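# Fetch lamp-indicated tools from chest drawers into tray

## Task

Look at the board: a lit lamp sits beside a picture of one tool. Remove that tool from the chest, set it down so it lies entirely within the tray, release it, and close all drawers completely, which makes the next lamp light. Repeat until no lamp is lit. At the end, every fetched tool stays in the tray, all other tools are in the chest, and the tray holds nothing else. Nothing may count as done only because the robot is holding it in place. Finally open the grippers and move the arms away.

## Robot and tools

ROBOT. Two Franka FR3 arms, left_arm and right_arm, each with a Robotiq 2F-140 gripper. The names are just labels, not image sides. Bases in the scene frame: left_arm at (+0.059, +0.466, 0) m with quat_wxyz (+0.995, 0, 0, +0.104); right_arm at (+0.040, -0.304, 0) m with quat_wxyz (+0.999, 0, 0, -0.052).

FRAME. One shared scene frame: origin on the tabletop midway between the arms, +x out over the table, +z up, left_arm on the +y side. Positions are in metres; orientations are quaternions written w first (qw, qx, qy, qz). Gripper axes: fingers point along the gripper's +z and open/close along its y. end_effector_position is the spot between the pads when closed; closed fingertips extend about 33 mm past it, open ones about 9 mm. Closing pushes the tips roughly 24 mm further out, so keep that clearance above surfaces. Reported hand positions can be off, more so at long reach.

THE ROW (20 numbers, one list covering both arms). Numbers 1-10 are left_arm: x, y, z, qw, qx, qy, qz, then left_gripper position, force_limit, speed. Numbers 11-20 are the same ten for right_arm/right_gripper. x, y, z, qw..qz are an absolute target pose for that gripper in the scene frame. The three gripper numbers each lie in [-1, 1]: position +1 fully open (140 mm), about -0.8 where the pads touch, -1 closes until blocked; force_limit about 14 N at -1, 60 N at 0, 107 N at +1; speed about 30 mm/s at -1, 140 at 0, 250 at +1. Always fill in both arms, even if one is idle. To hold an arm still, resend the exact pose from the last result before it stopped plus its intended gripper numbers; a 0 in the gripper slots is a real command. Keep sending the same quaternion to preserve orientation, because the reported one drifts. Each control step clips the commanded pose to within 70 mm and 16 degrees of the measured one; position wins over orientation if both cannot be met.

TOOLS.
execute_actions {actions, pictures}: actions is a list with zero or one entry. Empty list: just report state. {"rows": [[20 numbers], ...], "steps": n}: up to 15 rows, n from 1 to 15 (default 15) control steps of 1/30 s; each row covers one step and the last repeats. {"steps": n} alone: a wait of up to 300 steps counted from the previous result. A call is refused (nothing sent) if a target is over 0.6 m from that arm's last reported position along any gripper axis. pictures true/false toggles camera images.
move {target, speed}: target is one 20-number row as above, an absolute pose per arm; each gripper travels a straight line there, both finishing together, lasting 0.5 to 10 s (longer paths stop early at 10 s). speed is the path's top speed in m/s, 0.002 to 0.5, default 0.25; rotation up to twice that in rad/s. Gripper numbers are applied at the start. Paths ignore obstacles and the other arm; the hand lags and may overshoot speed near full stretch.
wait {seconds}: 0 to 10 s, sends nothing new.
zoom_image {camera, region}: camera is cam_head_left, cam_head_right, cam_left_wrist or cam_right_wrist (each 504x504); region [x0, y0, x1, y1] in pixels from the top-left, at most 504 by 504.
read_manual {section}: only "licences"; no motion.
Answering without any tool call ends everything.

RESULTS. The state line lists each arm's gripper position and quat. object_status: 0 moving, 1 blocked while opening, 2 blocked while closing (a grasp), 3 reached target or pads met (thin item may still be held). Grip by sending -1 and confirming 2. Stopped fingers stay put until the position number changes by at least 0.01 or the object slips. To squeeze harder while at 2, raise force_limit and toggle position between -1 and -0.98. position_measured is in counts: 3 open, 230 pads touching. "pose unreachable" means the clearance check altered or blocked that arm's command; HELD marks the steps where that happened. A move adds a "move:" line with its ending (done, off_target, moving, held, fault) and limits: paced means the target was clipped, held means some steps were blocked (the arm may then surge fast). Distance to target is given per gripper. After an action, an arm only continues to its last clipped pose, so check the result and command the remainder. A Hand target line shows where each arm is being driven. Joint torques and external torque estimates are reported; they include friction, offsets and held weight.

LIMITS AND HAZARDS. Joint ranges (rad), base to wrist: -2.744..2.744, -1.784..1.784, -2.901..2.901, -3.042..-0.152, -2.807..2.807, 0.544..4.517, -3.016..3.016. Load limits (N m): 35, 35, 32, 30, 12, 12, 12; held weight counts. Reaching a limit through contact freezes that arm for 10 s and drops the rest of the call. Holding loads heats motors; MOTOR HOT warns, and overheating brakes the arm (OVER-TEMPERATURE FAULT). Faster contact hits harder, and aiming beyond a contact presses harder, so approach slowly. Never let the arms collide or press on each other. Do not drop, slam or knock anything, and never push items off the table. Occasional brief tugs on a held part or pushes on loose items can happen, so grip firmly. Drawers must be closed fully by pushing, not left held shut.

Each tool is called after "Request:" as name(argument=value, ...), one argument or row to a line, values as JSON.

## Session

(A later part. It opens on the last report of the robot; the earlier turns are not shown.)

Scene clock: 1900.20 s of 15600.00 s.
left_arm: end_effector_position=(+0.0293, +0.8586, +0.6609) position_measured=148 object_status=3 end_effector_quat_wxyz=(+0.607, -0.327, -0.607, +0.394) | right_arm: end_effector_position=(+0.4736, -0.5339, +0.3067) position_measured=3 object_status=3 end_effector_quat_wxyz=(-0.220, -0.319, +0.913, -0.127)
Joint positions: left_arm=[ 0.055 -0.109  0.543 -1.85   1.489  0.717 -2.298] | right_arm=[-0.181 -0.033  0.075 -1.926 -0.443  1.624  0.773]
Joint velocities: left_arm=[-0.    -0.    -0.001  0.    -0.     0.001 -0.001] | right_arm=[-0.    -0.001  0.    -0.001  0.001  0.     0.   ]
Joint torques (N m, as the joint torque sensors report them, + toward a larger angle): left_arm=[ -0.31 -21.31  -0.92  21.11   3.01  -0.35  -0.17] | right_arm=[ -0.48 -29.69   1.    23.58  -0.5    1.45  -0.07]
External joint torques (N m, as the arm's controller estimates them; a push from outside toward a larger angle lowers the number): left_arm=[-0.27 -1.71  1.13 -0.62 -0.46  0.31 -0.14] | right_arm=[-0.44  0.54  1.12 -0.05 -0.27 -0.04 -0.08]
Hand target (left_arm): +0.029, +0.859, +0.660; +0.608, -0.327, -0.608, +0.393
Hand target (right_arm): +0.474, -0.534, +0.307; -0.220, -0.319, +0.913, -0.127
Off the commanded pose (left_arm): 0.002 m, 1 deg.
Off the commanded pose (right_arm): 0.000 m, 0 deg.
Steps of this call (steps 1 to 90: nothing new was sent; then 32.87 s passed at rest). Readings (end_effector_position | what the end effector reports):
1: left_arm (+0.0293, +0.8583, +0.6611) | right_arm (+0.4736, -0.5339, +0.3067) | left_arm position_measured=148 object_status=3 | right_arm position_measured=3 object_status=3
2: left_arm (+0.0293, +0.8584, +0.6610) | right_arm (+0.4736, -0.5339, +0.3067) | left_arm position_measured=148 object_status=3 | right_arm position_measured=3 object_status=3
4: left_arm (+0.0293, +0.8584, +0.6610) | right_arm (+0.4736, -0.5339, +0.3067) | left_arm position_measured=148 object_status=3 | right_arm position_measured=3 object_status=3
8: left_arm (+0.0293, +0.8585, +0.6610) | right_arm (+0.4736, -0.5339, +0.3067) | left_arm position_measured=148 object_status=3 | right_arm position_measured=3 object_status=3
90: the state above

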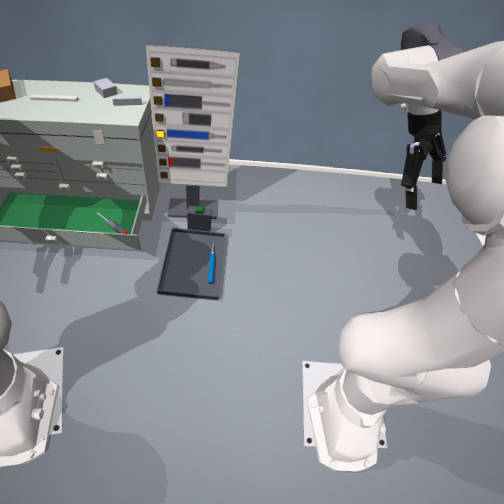

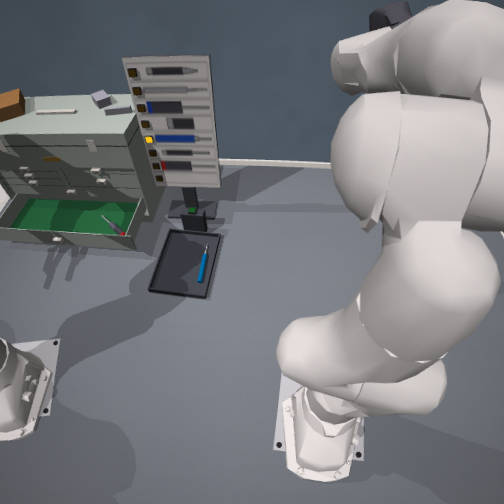

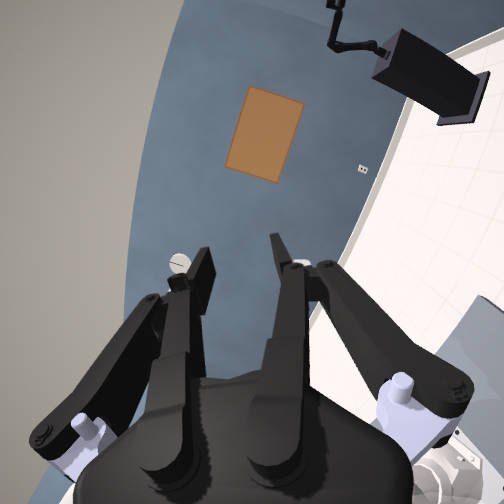

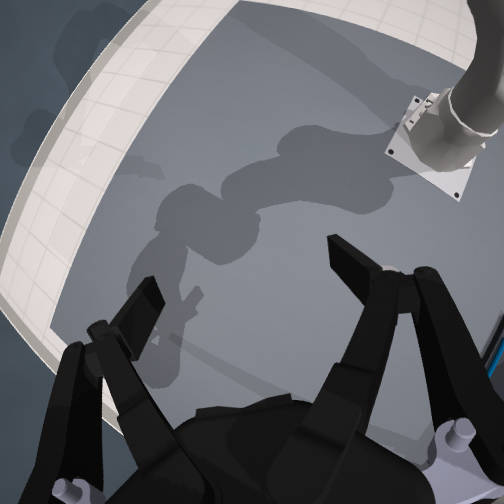

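Request:
move(
  target=[0.054,0.956,0.53,-0.496,0.551,0.590,-0.317,-0.15,0,0,0.4736,-0.5339,0.3067,-0.220,-0.319,0.913,-0.127,1,0,0],
)

Request:
move(
  target=[0.132,0.986,0.37,-0.351,0.737,0.531,-0.225,-0.15,0,0,0.4736,-0.5339,0.3067,-0.220,-0.319,0.913,-0.127,1,0,0],
)

Request:
move(
  target=[0.261,0.963,0.30,-0.182,0.873,0.435,-0.116,-0.15,0,0,0.4736,-0.5339,0.3067,-0.220,-0.319,0.913,-0.127,1,0,0],
)

Scene clock: 1912.00 s of 15600.00 s.
left_arm: end_effector_position=(+0.0522, +0.9540, +0.5300) position_measured=148 object_status=3 end_effector_quat_wxyz=(-0.497, +0.548, +0.593, -0.318) | right_arm: end_effector_position=(+0.4736, -0.5339, +0.3067) position_measured=3 object_status=3 end_effector_quat_wxyz=(-0.220, -0.319, +0.913, -0.127)
Joint positions: left_arm=[ 0.047 -0.116  0.624 -1.868  1.192  1.145 -2.211] | right_arm=[-0.181 -0.033  0.075 -1.926 -0.443  1.624  0.773]
Joint velocities: left_arm=[-0.     0.001 -0.     0.    -0.002  0.011  0.016] | right_arm=[ 0.001 -0.     0.001 -0.001 -0.     0.001 -0.   ]
Joint torques (N m, as the joint torque sensors report them, + toward a larger angle): left_arm=[  0.1  -19.14  -0.35  23.93   2.78   0.25   0.2 ] | right_arm=[ -0.04 -29.67   0.69  24.14  -0.49   1.49  -0.1 ]
External joint torques (N m, as the arm's controller estimates them; a push from outside toward a larger angle lowers the number): left_arm=[ 0.11 -0.13  2.07  0.91 -0.45  0.36  0.24] | right_arm=[-0.16  0.47  0.64  0.59 -0.27  0.   -0.11]
Hand target (left_arm): +0.053, +0.955, +0.529; -0.495, +0.552, +0.590, -0.319
Hand target (right_arm): +0.474, -0.534, +0.307; -0.220, -0.319, +0.913, -0.127
Off the commanded pose (left_arm): 0.003 m, 0 deg.
Off the commanded pose (right_arm): 0.000 m, 0 deg.
After step 90, 7.03 s passed at rest.
move: done

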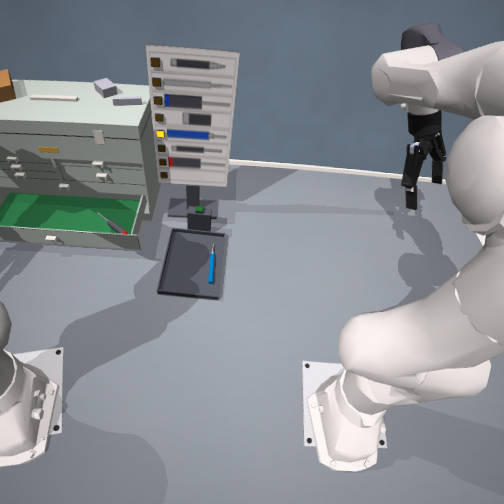

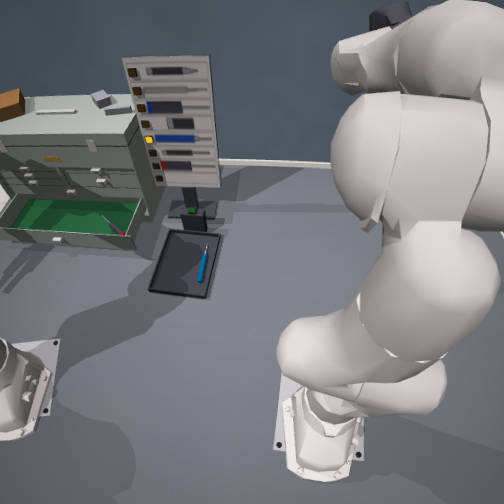

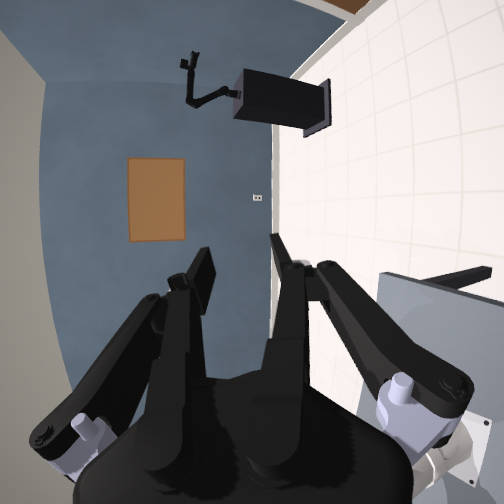

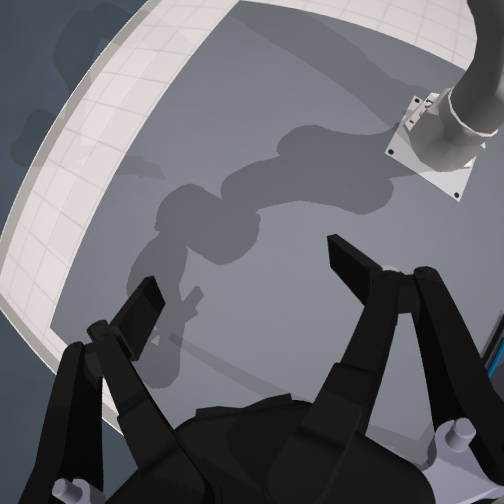

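Scene clock: 1913.80 s of 15600.00 s.
left_arm: end_effector_position=(+0.1300, +0.9845, +0.3704) position_measured=148 object_status=3 end_effector_quat_wxyz=(-0.351, +0.734, +0.535, -0.227) | right_arm: end_effector_position=(+0.4736, -0.5339, +0.3067) position_measured=3 object_status=3 end_effector_quat_wxyz=(-0.220, -0.319, +0.913, -0.127)
Joint positions: left_arm=[ 0.016 -0.13   0.707 -2.005  0.9    1.567 -2.075] | right_arm=[-0.181 -0.033  0.075 -1.926 -0.443  1.624  0.773]
Joint velocities: left_arm=[-0.001 -0.     0.001  0.    -0.002  0.009  0.021] | right_arm=[-0.     0.001 -0.001 -0.001 -0.001 -0.     0.002]
Joint torques (N m, as the joint torque sensors report them, + toward a larger angle): left_arm=[ -0.41 -17.97  -1.03  25.06   1.71   1.21   0.03] | right_arm=[ -0.45 -29.44   0.63  23.26  -0.48   1.48  -0.12]
External joint torques (N m, as the arm's controller estimates them; a push from outside toward a larger angle lowers the number): left_arm=[-0.43  0.27  1.85  1.16 -0.53  0.39  0.07] | right_arm=[-0.42  0.73  0.73 -0.37 -0.25 -0.01 -0.13]
Hand target (left_arm): +0.131, +0.985, +0.369; -0.349, +0.738, +0.531, -0.228
Hand target (right_arm): +0.474, -0.534, +0.307; -0.220, -0.319, +0.913, -0.127
Off the commanded pose (left_arm): 0.002 m, 1 deg.
Off the commanded pose (right_arm): 0.000 m, 0 deg.
move: done

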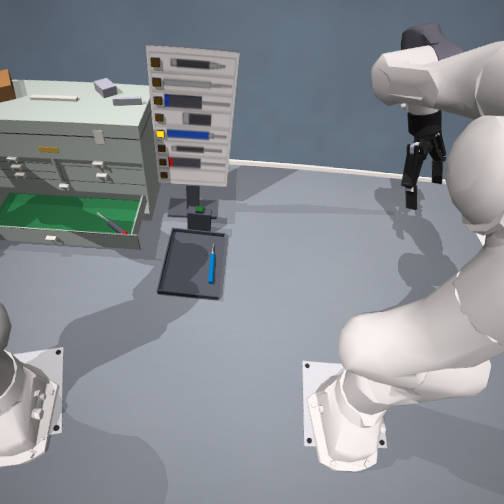

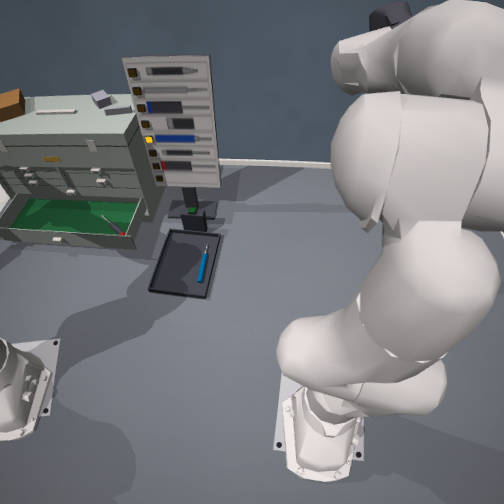

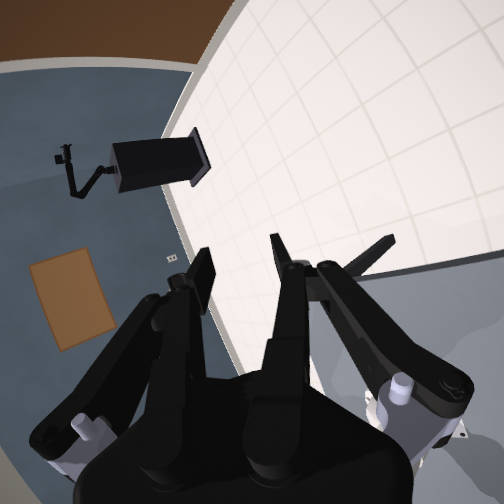

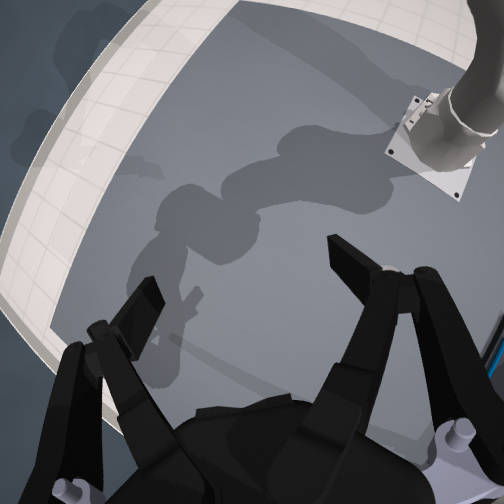

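Scene clock: 1915.70 s of 15600.00 s.
left_arm: end_effector_position=(+0.2598, +0.9621, +0.2995) position_measured=148 object_status=3 end_effector_quat_wxyz=(-0.181, +0.872, +0.440, -0.119) | right_arm: end_effector_position=(+0.4736, -0.5339, +0.3067) position_measured=3 object_status=3 end_effector_quat_wxyz=(-0.220, -0.319, +0.913, -0.127)
Joint positions: left_arm=[-0.063 -0.106  0.776 -1.997  0.524  1.821 -1.748] | right_arm=[-0.181 -0.033  0.075 -1.926 -0.443  1.624  0.773]
Joint velocities: left_arm=[ 0.     0.002  0.001 -0.    -0.003  0.001  0.031] | right_arm=[ 0.001  0.    -0.     0.001  0.     0.     0.001]
Joint torques (N m, as the joint torque sensors report them, + toward a larger angle): left_arm=[ -0.74 -19.35  -0.81  26.29   0.89   2.54   0.12] | right_arm=[ -0.45 -29.7    0.79  23.87  -0.53   1.46  -0.07]
External joint torques (N m, as the arm's controller estimates them; a push from outside toward a larger angle lowers the number): left_arm=[-0.75 -1.03  1.65  2.06 -0.55  0.57  0.14] | right_arm=[-0.41  0.41  0.9   0.29 -0.3  -0.03 -0.08]
Hand target (left_arm): +0.261, +0.963, +0.300; -0.180, +0.875, +0.434, -0.118
Hand target (right_arm): +0.474, -0.534, +0.307; -0.220, -0.319, +0.913, -0.127
Off the commanded pose (left_arm): 0.002 m, 1 deg.
Off the commanded pose (right_arm): 0.000 m, 0 deg.
move: done

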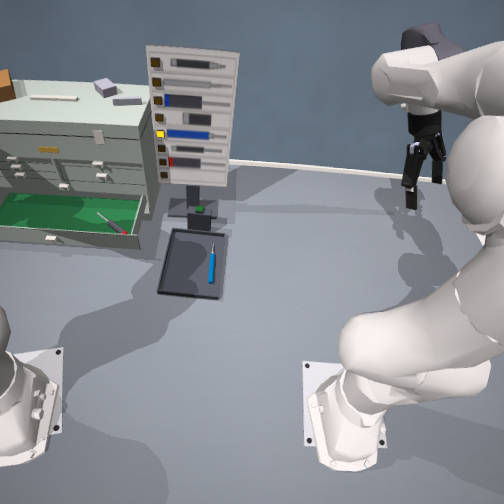

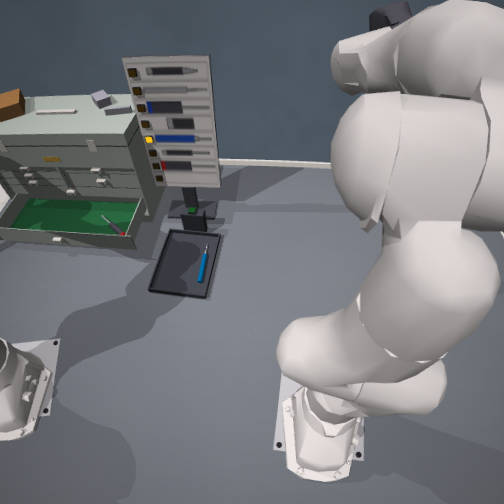

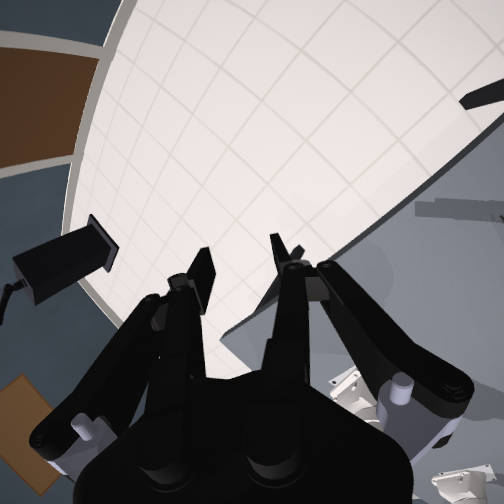

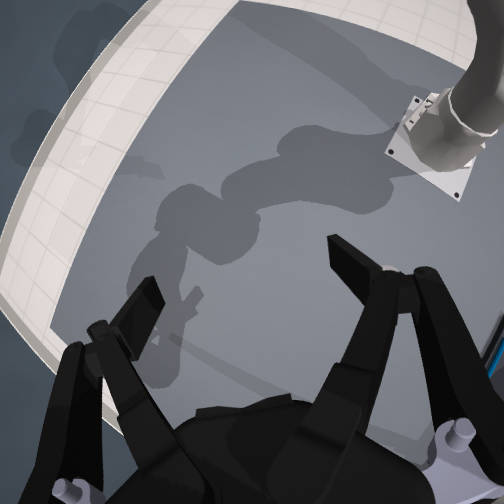

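Request:
move(
  target=[0.40,0.70,0.27,0,1,0,0,-0.15,0,0,0.4736,-0.5339,0.3067,-0.220,-0.319,0.913,-0.127,1,0,0],
)

Request:
move(
  target=[0.44,0.479,0.15,0,1,0,0,-0.15,0,0,0.4736,-0.5339,0.3067,-0.220,-0.319,0.913,-0.127,1,0,0],
)

Scene clock: 1925.00 s of 15600.00 s.
left_arm: end_effector_position=(+0.3981, +0.7000, +0.2684) position_measured=148 object_status=3 end_effector_quat_wxyz=(+0.003, +1.000, +0.000, -0.010) | right_arm: end_effector_position=(+0.4736, -0.5339, +0.3067) position_measured=3 object_status=3 end_effector_quat_wxyz=(-0.220, -0.319, +0.913, -0.127)
Joint positions: left_arm=[-0.486 -0.607  0.743 -2.362  0.412  1.843 -1.329] | right_arm=[-0.181 -0.033  0.075 -1.926 -0.443  1.624  0.773]
Joint velocities: left_arm=[-0.004 -0.002  0.006 -0.     0.001  0.     0.023] | right_arm=[-0.     0.    -0.001  0.001  0.    -0.001 -0.001]
Joint torques (N m, as the joint torque sensors report them, + toward a larger angle): left_arm=[-1.28 -5.38 -8.34 23.44  1.47  2.7   0.2 ] | right_arm=[  0.06 -29.46   1.23  23.57  -0.48   1.51  -0.14]
External joint torques (N m, as the arm's controller estimates them; a push from outside toward a larger angle lowers the number): left_arm=[-1.37 -0.82  3.04  0.82  0.64  0.23  0.21] | right_arm=[ 0.12  0.83  1.36 -0.11 -0.25  0.02 -0.15]
Hand target (left_arm): +0.399, +0.700, +0.268; +0.003, +1.000, -0.007, -0.009
Hand target (right_arm): +0.474, -0.534, +0.307; -0.220, -0.319, +0.913, -0.127
Off the commanded pose (left_arm): 0.002 m, 1 deg.
Off the commanded pose (right_arm): 0.000 m, 0 deg.
After step 90, 3.63 s passed at rest.
move: done

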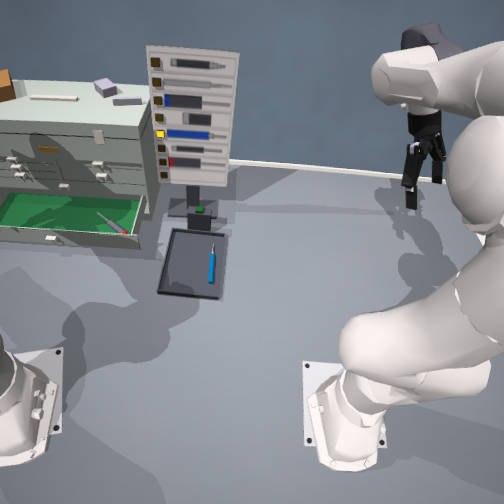

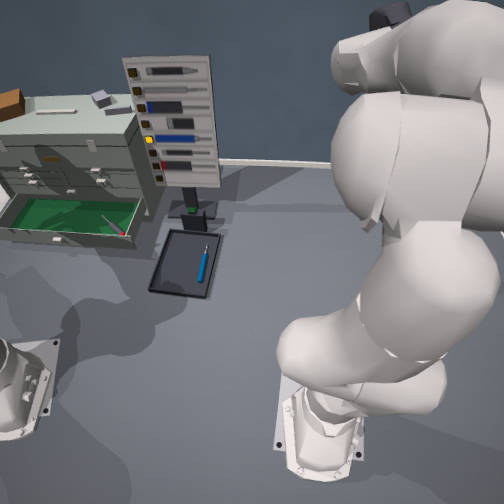

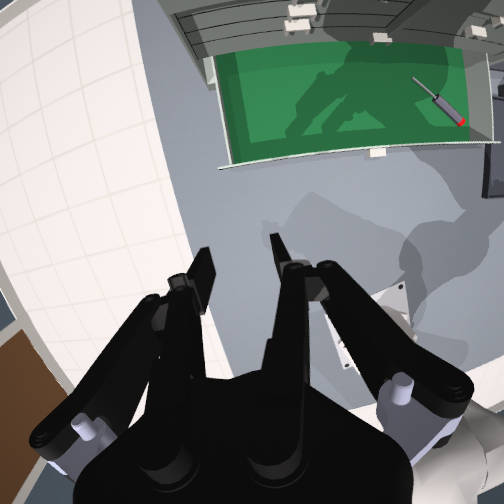

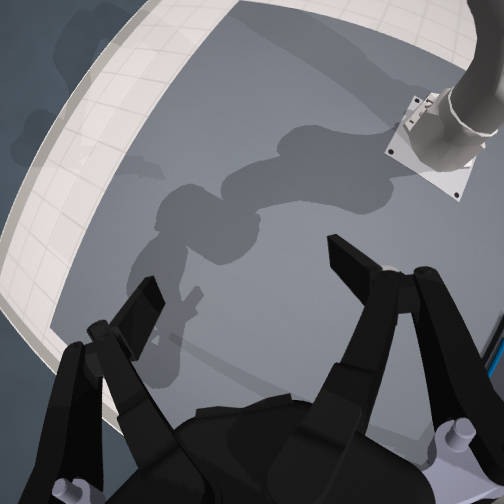

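Scene clock: 1926.90 s of 15600.00 s.
left_arm: end_effector_position=(+0.4365, +0.4841, +0.1533) position_measured=148 object_status=3 end_effector_quat_wxyz=(-0.007, +1.000, -0.004, -0.003) | right_arm: end_effector_position=(+0.4736, -0.5339, +0.3067) position_measured=3 object_status=3 end_effector_quat_wxyz=(-0.220, -0.319, +0.913, -0.127)
Joint positions: left_arm=[-0.597 -0.466  0.433 -2.686  0.26   2.234 -1.725] | right_arm=[-0.181 -0.033  0.075 -1.926 -0.443  1.624  0.773]
Joint velocities: left_arm=[ 0.001  0.001  0.     0.    -0.     0.005 -0.026] | right_arm=[-0.     0.    -0.    -0.     0.001 -0.     0.001]
Joint torques (N m, as the joint torque sensors report them, + toward a larger angle): left_arm=[  1.31 -12.9   -4.98  21.92   0.17   2.89  -0.15] | right_arm=[ -0.27 -29.83   0.95  23.87  -0.5    1.46  -0.15]
External joint torques (N m, as the arm's controller estimates them; a push from outside toward a larger angle lowers the number): left_arm=[ 1.31 -0.66 -0.1  -0.4  -0.53  0.39 -0.15] | right_arm=[-0.21  0.31  1.08  0.28 -0.26 -0.03 -0.16]
Hand target (left_arm): +0.436, +0.484, +0.153; -0.007, +1.000, +0.003, -0.003
Hand target (right_arm): +0.474, -0.534, +0.307; -0.220, -0.319, +0.913, -0.127
Off the commanded pose (left_arm): 0.007 m, 1 deg.
Off the commanded pose (right_arm): 0.000 m, 0 deg.
move: off_target (left_arm)

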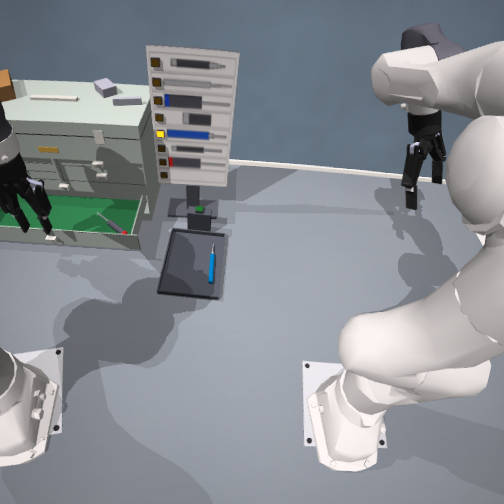

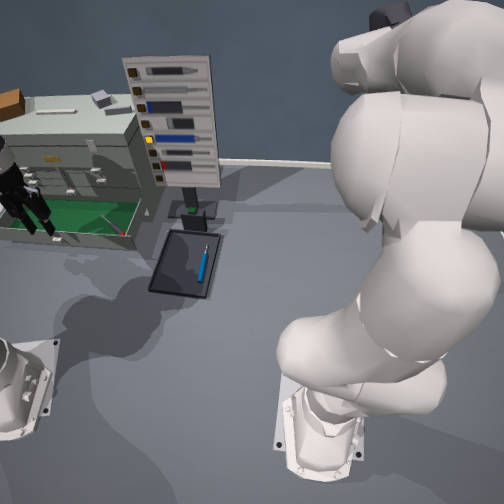

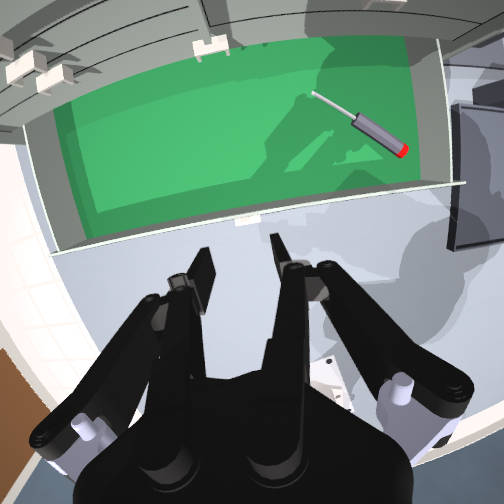

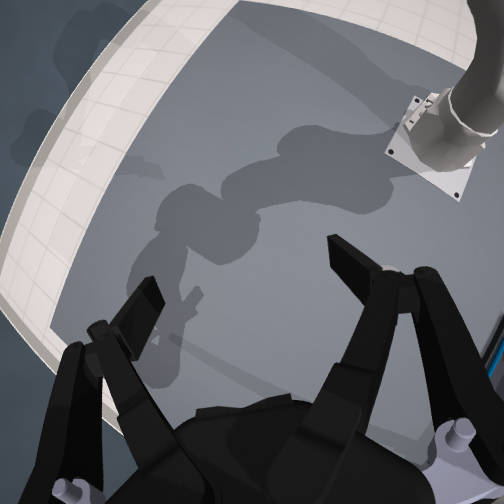

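Request:
move(
  target=[0.438,0.477,0.091,0,1,0,0,-0.15,0,0,0.4736,-0.5339,0.3067,-0.220,-0.319,0.913,-0.127,1,0,0],
  speed=0.1,
)

Request:
move(
  target=[0.545,0.477,0.082,0,0.966,0,0.259,-0.15,0,0,0.4736,-0.5339,0.3067,-0.220,-0.319,0.913,-0.127,1,0,0],
  speed=0.06,
)

Scene clock: 1942.50 s of 15600.00 s.
left_arm: end_effector_position=(+0.4372, +0.4787, +0.0923) position_measured=148 object_status=3 end_effector_quat_wxyz=(-0.002, +1.000, +0.004, -0.001) | right_arm: end_effector_position=(+0.4736, -0.5339, +0.3067) position_measured=3 object_status=3 end_effector_quat_wxyz=(-0.220, -0.319, +0.913, -0.127)
Joint positions: left_arm=[-0.624 -0.328  0.48  -2.757  0.242  2.448 -1.725] | right_arm=[-0.181 -0.033  0.075 -1.926 -0.443  1.624  0.773]
Joint velocities: left_arm=[-0.     0.001  0.001 -0.001 -0.001  0.012  0.003] | right_arm=[-0.001  0.001 -0.    -0.001  0.001  0.001  0.002]
Joint torques (N m, as the joint torque sensors report them, + toward a larger angle): left_arm=[ -1.69 -14.15  -0.98  20.31   0.09   3.06   0.25] | right_arm=[ -0.33 -29.49   1.06  23.54  -0.5    1.45  -0.13]
External joint torques (N m, as the arm's controller estimates them; a push from outside toward a larger angle lowers the number): left_arm=[-1.73  0.29  2.64  0.08 -0.46  0.55  0.25] | right_arm=[-0.28  0.58  1.18 -0.01 -0.27 -0.04 -0.14]
Hand target (left_arm): +0.438, +0.478, +0.092; -0.001, +1.000, +0.001, +0.000
Hand target (right_arm): +0.474, -0.534, +0.307; -0.220, -0.319, +0.913, -0.127
Off the commanded pose (left_arm): 0.002 m, 0 deg.
Off the commanded pose (right_arm): 0.000 m, 0 deg.
After step 90, 11.33 s passed at rest.
move: done

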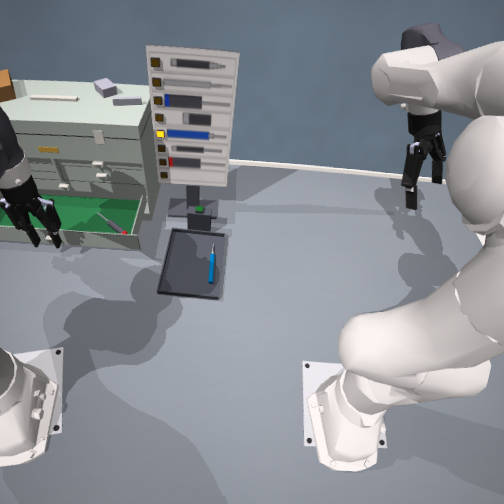

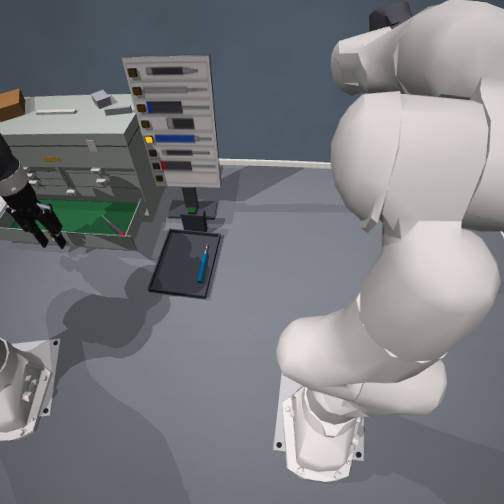

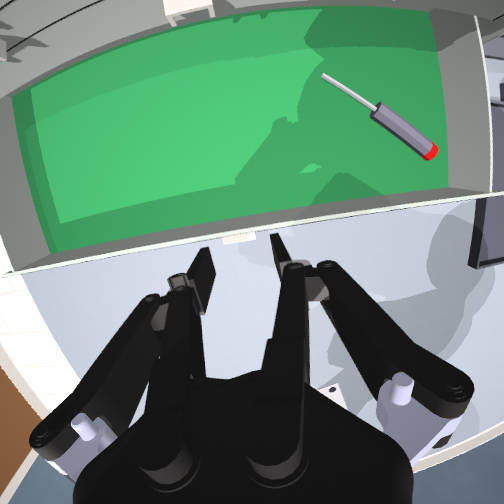

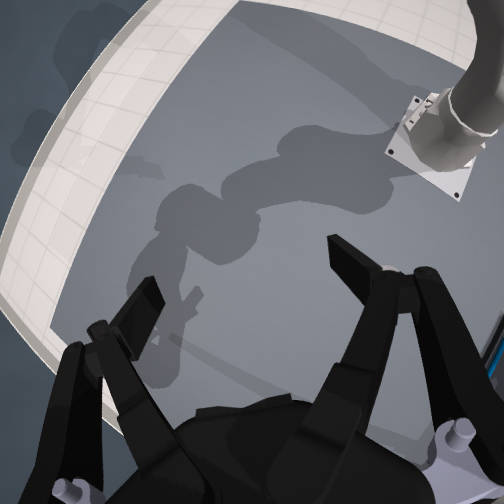

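Scene clock: 1947.33 s of 15600.00 s.
left_arm: end_effector_position=(+0.5418, +0.4822, +0.0756) position_measured=148 object_status=3 end_effector_quat_wxyz=(+0.006, +0.969, +0.010, +0.248) | right_arm: end_effector_position=(+0.4736, -0.5339, +0.3067) position_measured=3 object_status=3 end_effector_quat_wxyz=(-0.220, -0.319, +0.913, -0.127)
Joint positions: left_arm=[-0.191 -0.067  0.127 -2.897  0.352  3.338 -1.807] | right_arm=[-0.181 -0.033  0.075 -1.926 -0.443  1.624  0.773]
Joint velocities: left_arm=[ 0.126  0.002 -0.183 -0.021 -0.185  0.031  0.124] | right_arm=[-0.001 -0.001 -0.001 -0.    -0.    -0.001  0.001]
Joint torques (N m, as the joint torque sensors report them, + toward a larger angle): left_arm=[  0.83 -23.38  -0.19  18.02  -0.65   5.45   0.06] | right_arm=[ -0.26 -29.81   0.87  23.82  -0.48   1.47  -0.15]
External joint torques (N m, as the arm's controller estimates them; a push from outside toward a larger angle lowers the number): left_arm=[ 0.76 -2.43 -0.15  2.28 -0.66  2.12  0.04] | right_arm=[-0.1   0.42  1.11  0.18 -0.24 -0.01 -0.16]
Hand target (left_arm): +0.548, +0.483, +0.081; +0.003, +0.966, +0.000, +0.258
Hand target (right_arm): +0.474, -0.534, +0.307; -0.220, -0.319, +0.913, -0.127
Off the commanded pose (left_arm): 0.009 m, 2 deg.
Off the commanded pose (right_arm): 0.000 m, 0 deg.
move: off_target (left_arm)

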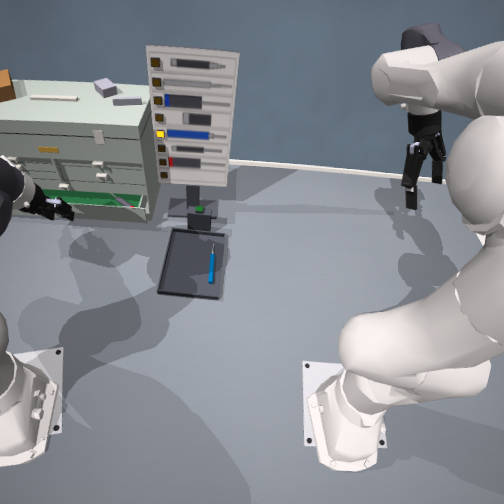

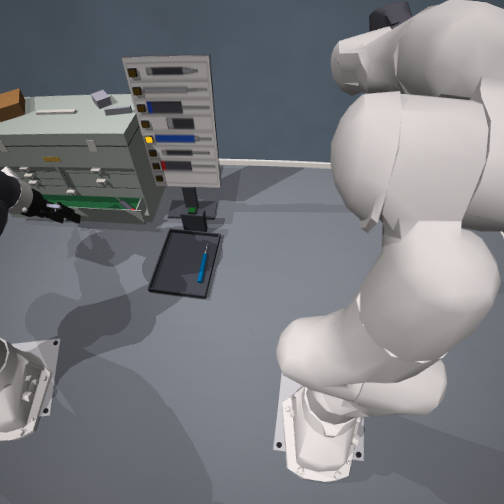

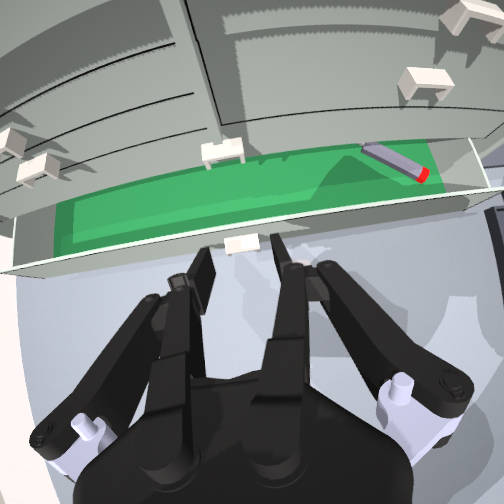

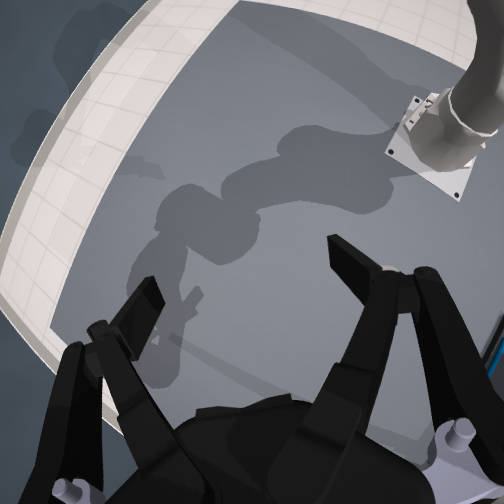

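Works. Finish.

Request:
move(
  target=[0.602,0.478,0.079,0,0.94,0,0.342,-0.15,0,0,0.4736,-0.5339,0.3067,-0.220,-0.319,0.913,-0.127,1,0,0],
  speed=0.04,
)

Request:
move(
  target=[0.56,0.478,0.10,0,0.94,0,0.342,-0.15,0,0,0.4736,-0.5339,0.3067,-0.220,-0.319,0.913,-0.127,1,0,0],
  speed=0.1,
)

Request:
zoom_image(
  camera="cam_head_left",
  region=[130,40,250,200],
)

Scene clock: 1956.60 s of 15600.00 s.
left_arm: end_effector_position=(+0.5953, +0.4808, +0.0706) position_measured=148 object_status=3 end_effector_quat_wxyz=(-0.000, +0.944, +0.001, +0.330) | right_arm: end_effector_position=(+0.4736, -0.5339, +0.3067) position_measured=3 object_status=3 end_effector_quat_wxyz=(-0.220, -0.319, +0.913, -0.127)
Joint positions: left_arm=[-0.218  0.157  0.075 -2.834  0.096  3.665 -1.613] | right_arm=[-0.181 -0.033  0.075 -1.926 -0.443  1.624  0.773]
Joint velocities: left_arm=[-0.     0.007  0.     0.    -0.002  0.012  0.01 ] | right_arm=[ 0.001 -0.001 -0.    -0.     0.001  0.001 -0.001]
Joint torques (N m, as the joint torque sensors report them, + toward a larger angle): left_arm=[ -1.31 -27.55   0.87  17.2   -0.53   5.69   0.06] | right_arm=[ -0.57 -29.67   0.88  23.67  -0.56   1.47  -0.13]
External joint torques (N m, as the arm's controller estimates them; a push from outside toward a larger angle lowers the number): left_arm=[-1.33 -2.08  0.49  4.64 -0.57  2.23  0.04] | right_arm=[-0.64  0.49  0.88  0.07 -0.34 -0.03 -0.14]
Hand target (left_arm): +0.603, +0.480, +0.079; -0.000, +0.940, -0.001, +0.342
Hand target (right_arm): +0.474, -0.534, +0.307; -0.220, -0.319, +0.913, -0.127
Off the commanded pose (left_arm): 0.011 m, 1 deg.
Off the commanded pose (right_arm): 0.000 m, 0 deg.
After step 90, 3.50 s passed at rest.
move: off_target (left_arm)

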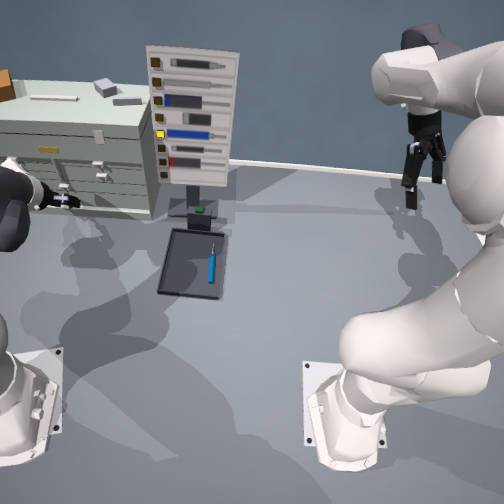

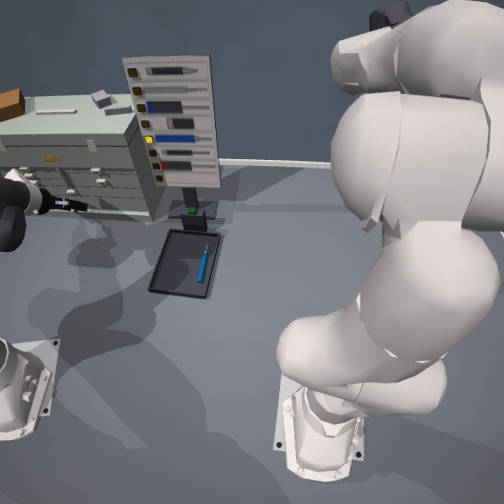

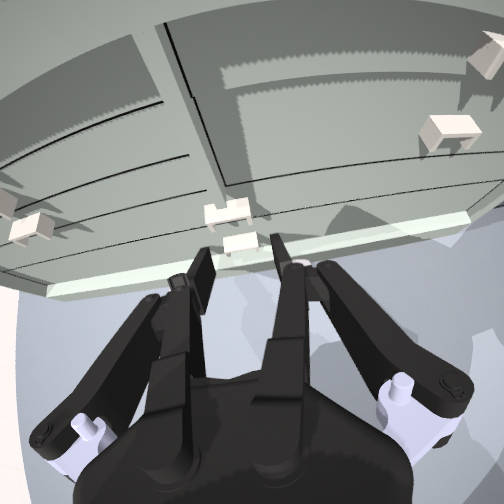

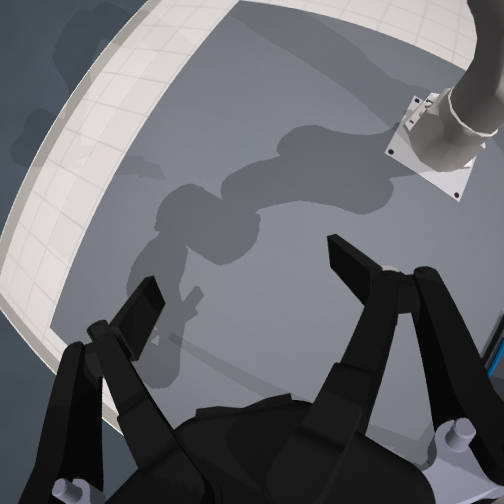

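Scene clock: 1957.47 s of 15600.00 s.
left_arm: end_effector_position=(+0.5614, +0.4776, +0.1004) position_measured=148 object_status=3 end_effector_quat_wxyz=(+0.003, +0.939, +0.003, +0.344) | right_arm: end_effector_position=(+0.4736, -0.5339, +0.3067) position_measured=3 object_status=3 end_effector_quat_wxyz=(-0.220, -0.319, +0.913, -0.127)
Joint positions: left_arm=[-0.218 -0.008  0.075 -2.968  0.088  3.662 -1.605] | right_arm=[-0.181 -0.033  0.075 -1.926 -0.443  1.624  0.773]
Joint velocities: left_arm=[-0.    -0.002 -0.    -0.003 -0.002 -0.004  0.006] | right_arm=[-0.     0.     0.     0.     0.001  0.     0.001]
Joint torques (N m, as the joint torque sensors report them, + toward a larger angle): left_arm=[ -1.11 -22.06   0.34  12.69  -0.29   3.1    0.23] | right_arm=[ -0.45 -29.9    0.89  23.66  -0.49   1.5   -0.13]
External joint torques (N m, as the arm's controller estimates them; a push from outside toward a larger angle lowers the number): left_arm=[-1.08 -1.61  0.39 -0.45 -0.41 -0.38  0.21] | right_arm=[-0.51  0.28  0.9   0.06 -0.26  0.   -0.14]
Hand target (left_arm): +0.560, +0.477, +0.099; +0.002, +0.940, +0.000, +0.342
Hand target (right_arm): +0.474, -0.534, +0.307; -0.220, -0.319, +0.913, -0.127
Off the commanded pose (left_arm): 0.002 m, 0 deg.
Off the commanded pose (right_arm): 0.000 m, 0 deg.
move: done

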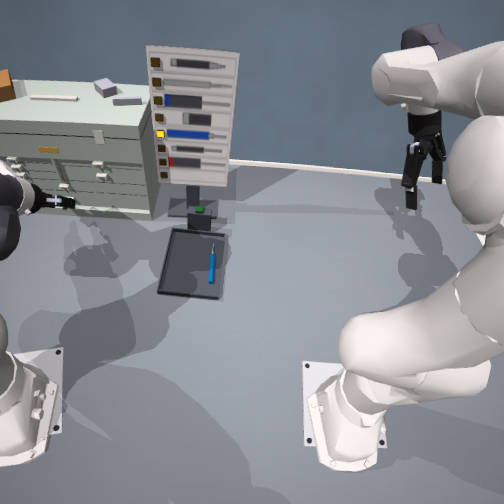

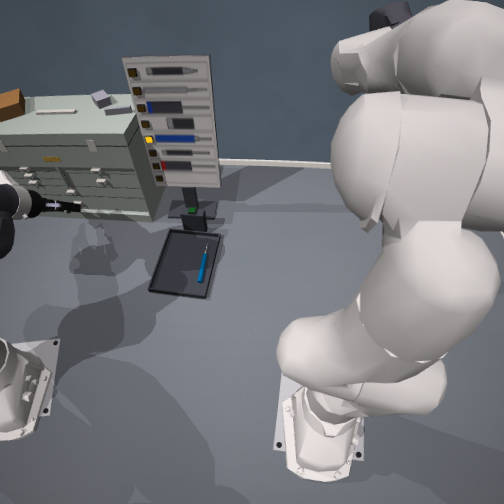

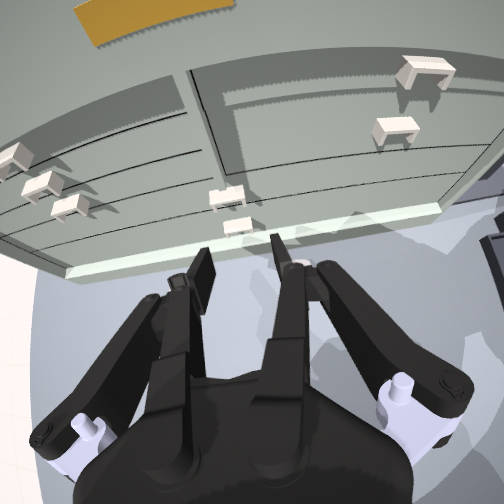

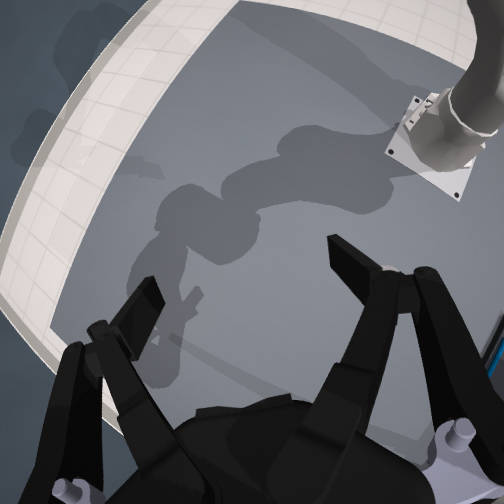

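Region (130, 40, 250, 200) of cam_head_left's 504x504 image, scaled by 3.150, with more detail than that image has; it fills the left 378 columns of this view, and the rest is white.

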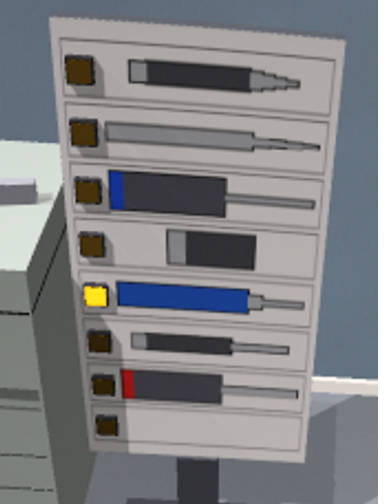

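Request:
execute_actions(
  actions=[],
)

Request:
zoom_image(
  camera="cam_head_left",
  region=[0,60,250,310],
)

Scene clock: 1961.97 s of 15600.00 s.
left_arm: end_effector_position=(+0.5611, +0.4777, +0.1002) position_measured=148 object_status=3 end_effector_quat_wxyz=(+0.002, +0.939, +0.002, +0.343) | right_arm: end_effector_position=(+0.4736, -0.5339, +0.3067) position_measured=3 object_status=3 end_effector_quat_wxyz=(-0.220, -0.319, +0.913, -0.127)
Joint positions: left_arm=[-0.218 -0.008  0.075 -2.968  0.088  3.661 -1.603] | right_arm=[-0.181 -0.033  0.075 -1.926 -0.443  1.624  0.773]
Joint velocities: left_arm=[ 0.     0.     0.002 -0.     0.    -0.     0.   ] | right_arm=[0.001 0.    0.    0.001 0.    0.    0.   ]
Joint torques (N m, as the joint torque sensors report them, + toward a larger angle): left_arm=[ -0.5  -22.19   0.5   12.31  -0.43   3.15   0.17] | right_arm=[ -0.19 -29.64   0.79  23.8   -0.52   1.49  -0.14]
External joint torques (N m, as the arm's controller estimates them; a push from outside toward a larger angle lowers the number): left_arm=[-0.58 -1.66  0.45 -0.85 -0.51 -0.35  0.15] | right_arm=[-0.26  0.7   0.8   0.09 -0.29 -0.02 -0.14]
Hand target (left_arm): +0.560, +0.477, +0.099; +0.002, +0.940, +0.000, +0.342
Hand target (right_arm): +0.474, -0.534, +0.307; -0.220, -0.319, +0.913, -0.127
Off the commanded pose (left_arm): 0.001 m, 0 deg.
Off the commanded pose (right_arm): 0.000 m, 0 deg.
Steps of this call (steps 1 to 90: nothing new was sent; then 1.50 s passed at rest). Readings (end_effector_position | what the end effector reports):
1: left_arm (+0.5614, +0.4776, +0.1004) | right_arm (+0.4736, -0.5339, +0.3067) | left_arm position_measured=148 object_status=3 | right_arm position_measured=3 object_status=3
2: left_arm (+0.5613, +0.4776, +0.1004) | right_arm (+0.4736, -0.5339, +0.3067) | left_arm position_measured=148 object_status=3 | right_arm position_measured=3 object_status=3
4: left_arm (+0.5613, +0.4776, +0.1003) | right_arm (+0.4736, -0.5339, +0.3067) | left_arm position_measured=148 object_status=3 | right_arm position_measured=3 object_status=3
8: left_arm (+0.5612, +0.4777, +0.1003) | right_arm (+0.4736, -0.5339, +0.3067) | left_arm position_measured=148 object_status=3 | right_arm position_measured=3 object_status=3
90: the state above

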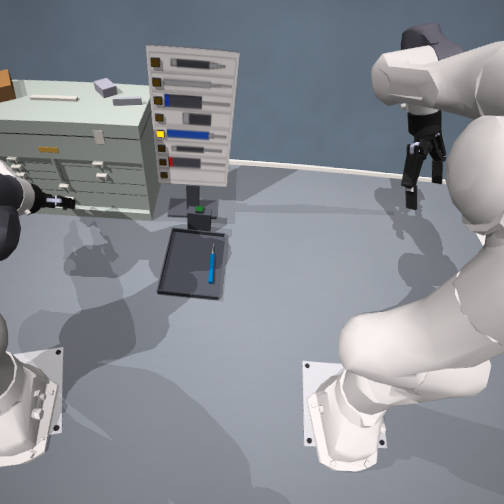

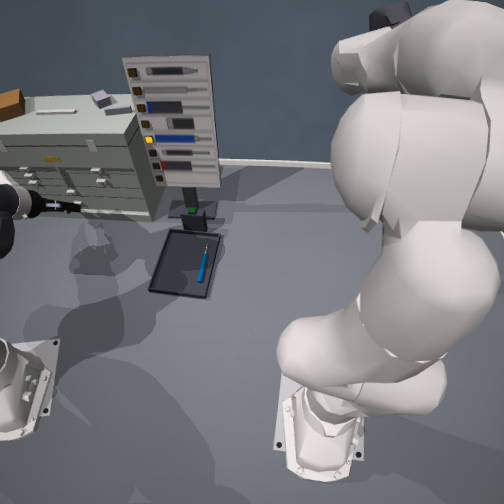

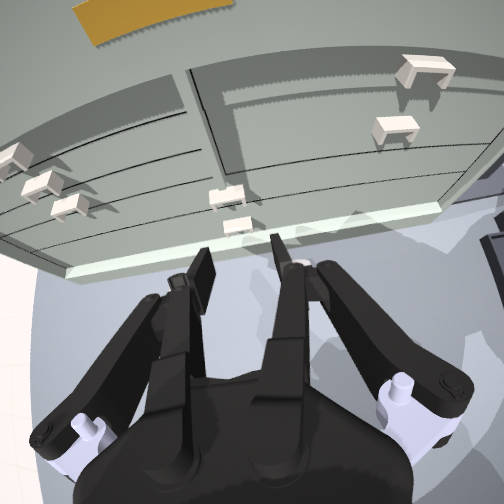

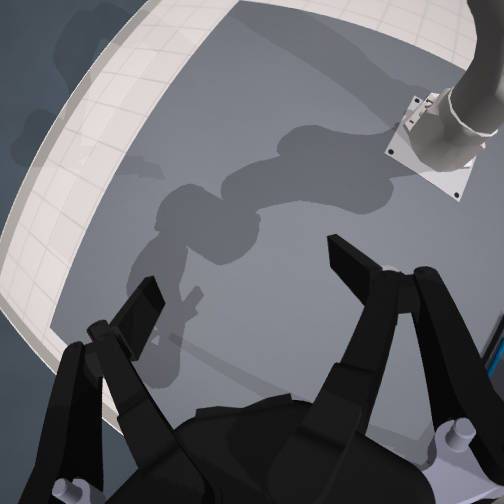

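Region (0, 60, 250, 310) of cam_head_left's 504x504 image, scaled by 2.016, with more detail than that image has.

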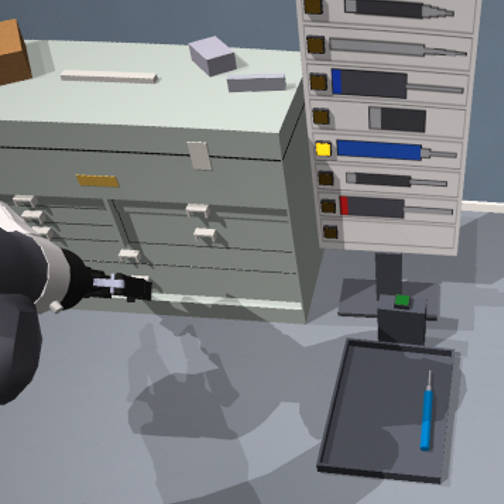

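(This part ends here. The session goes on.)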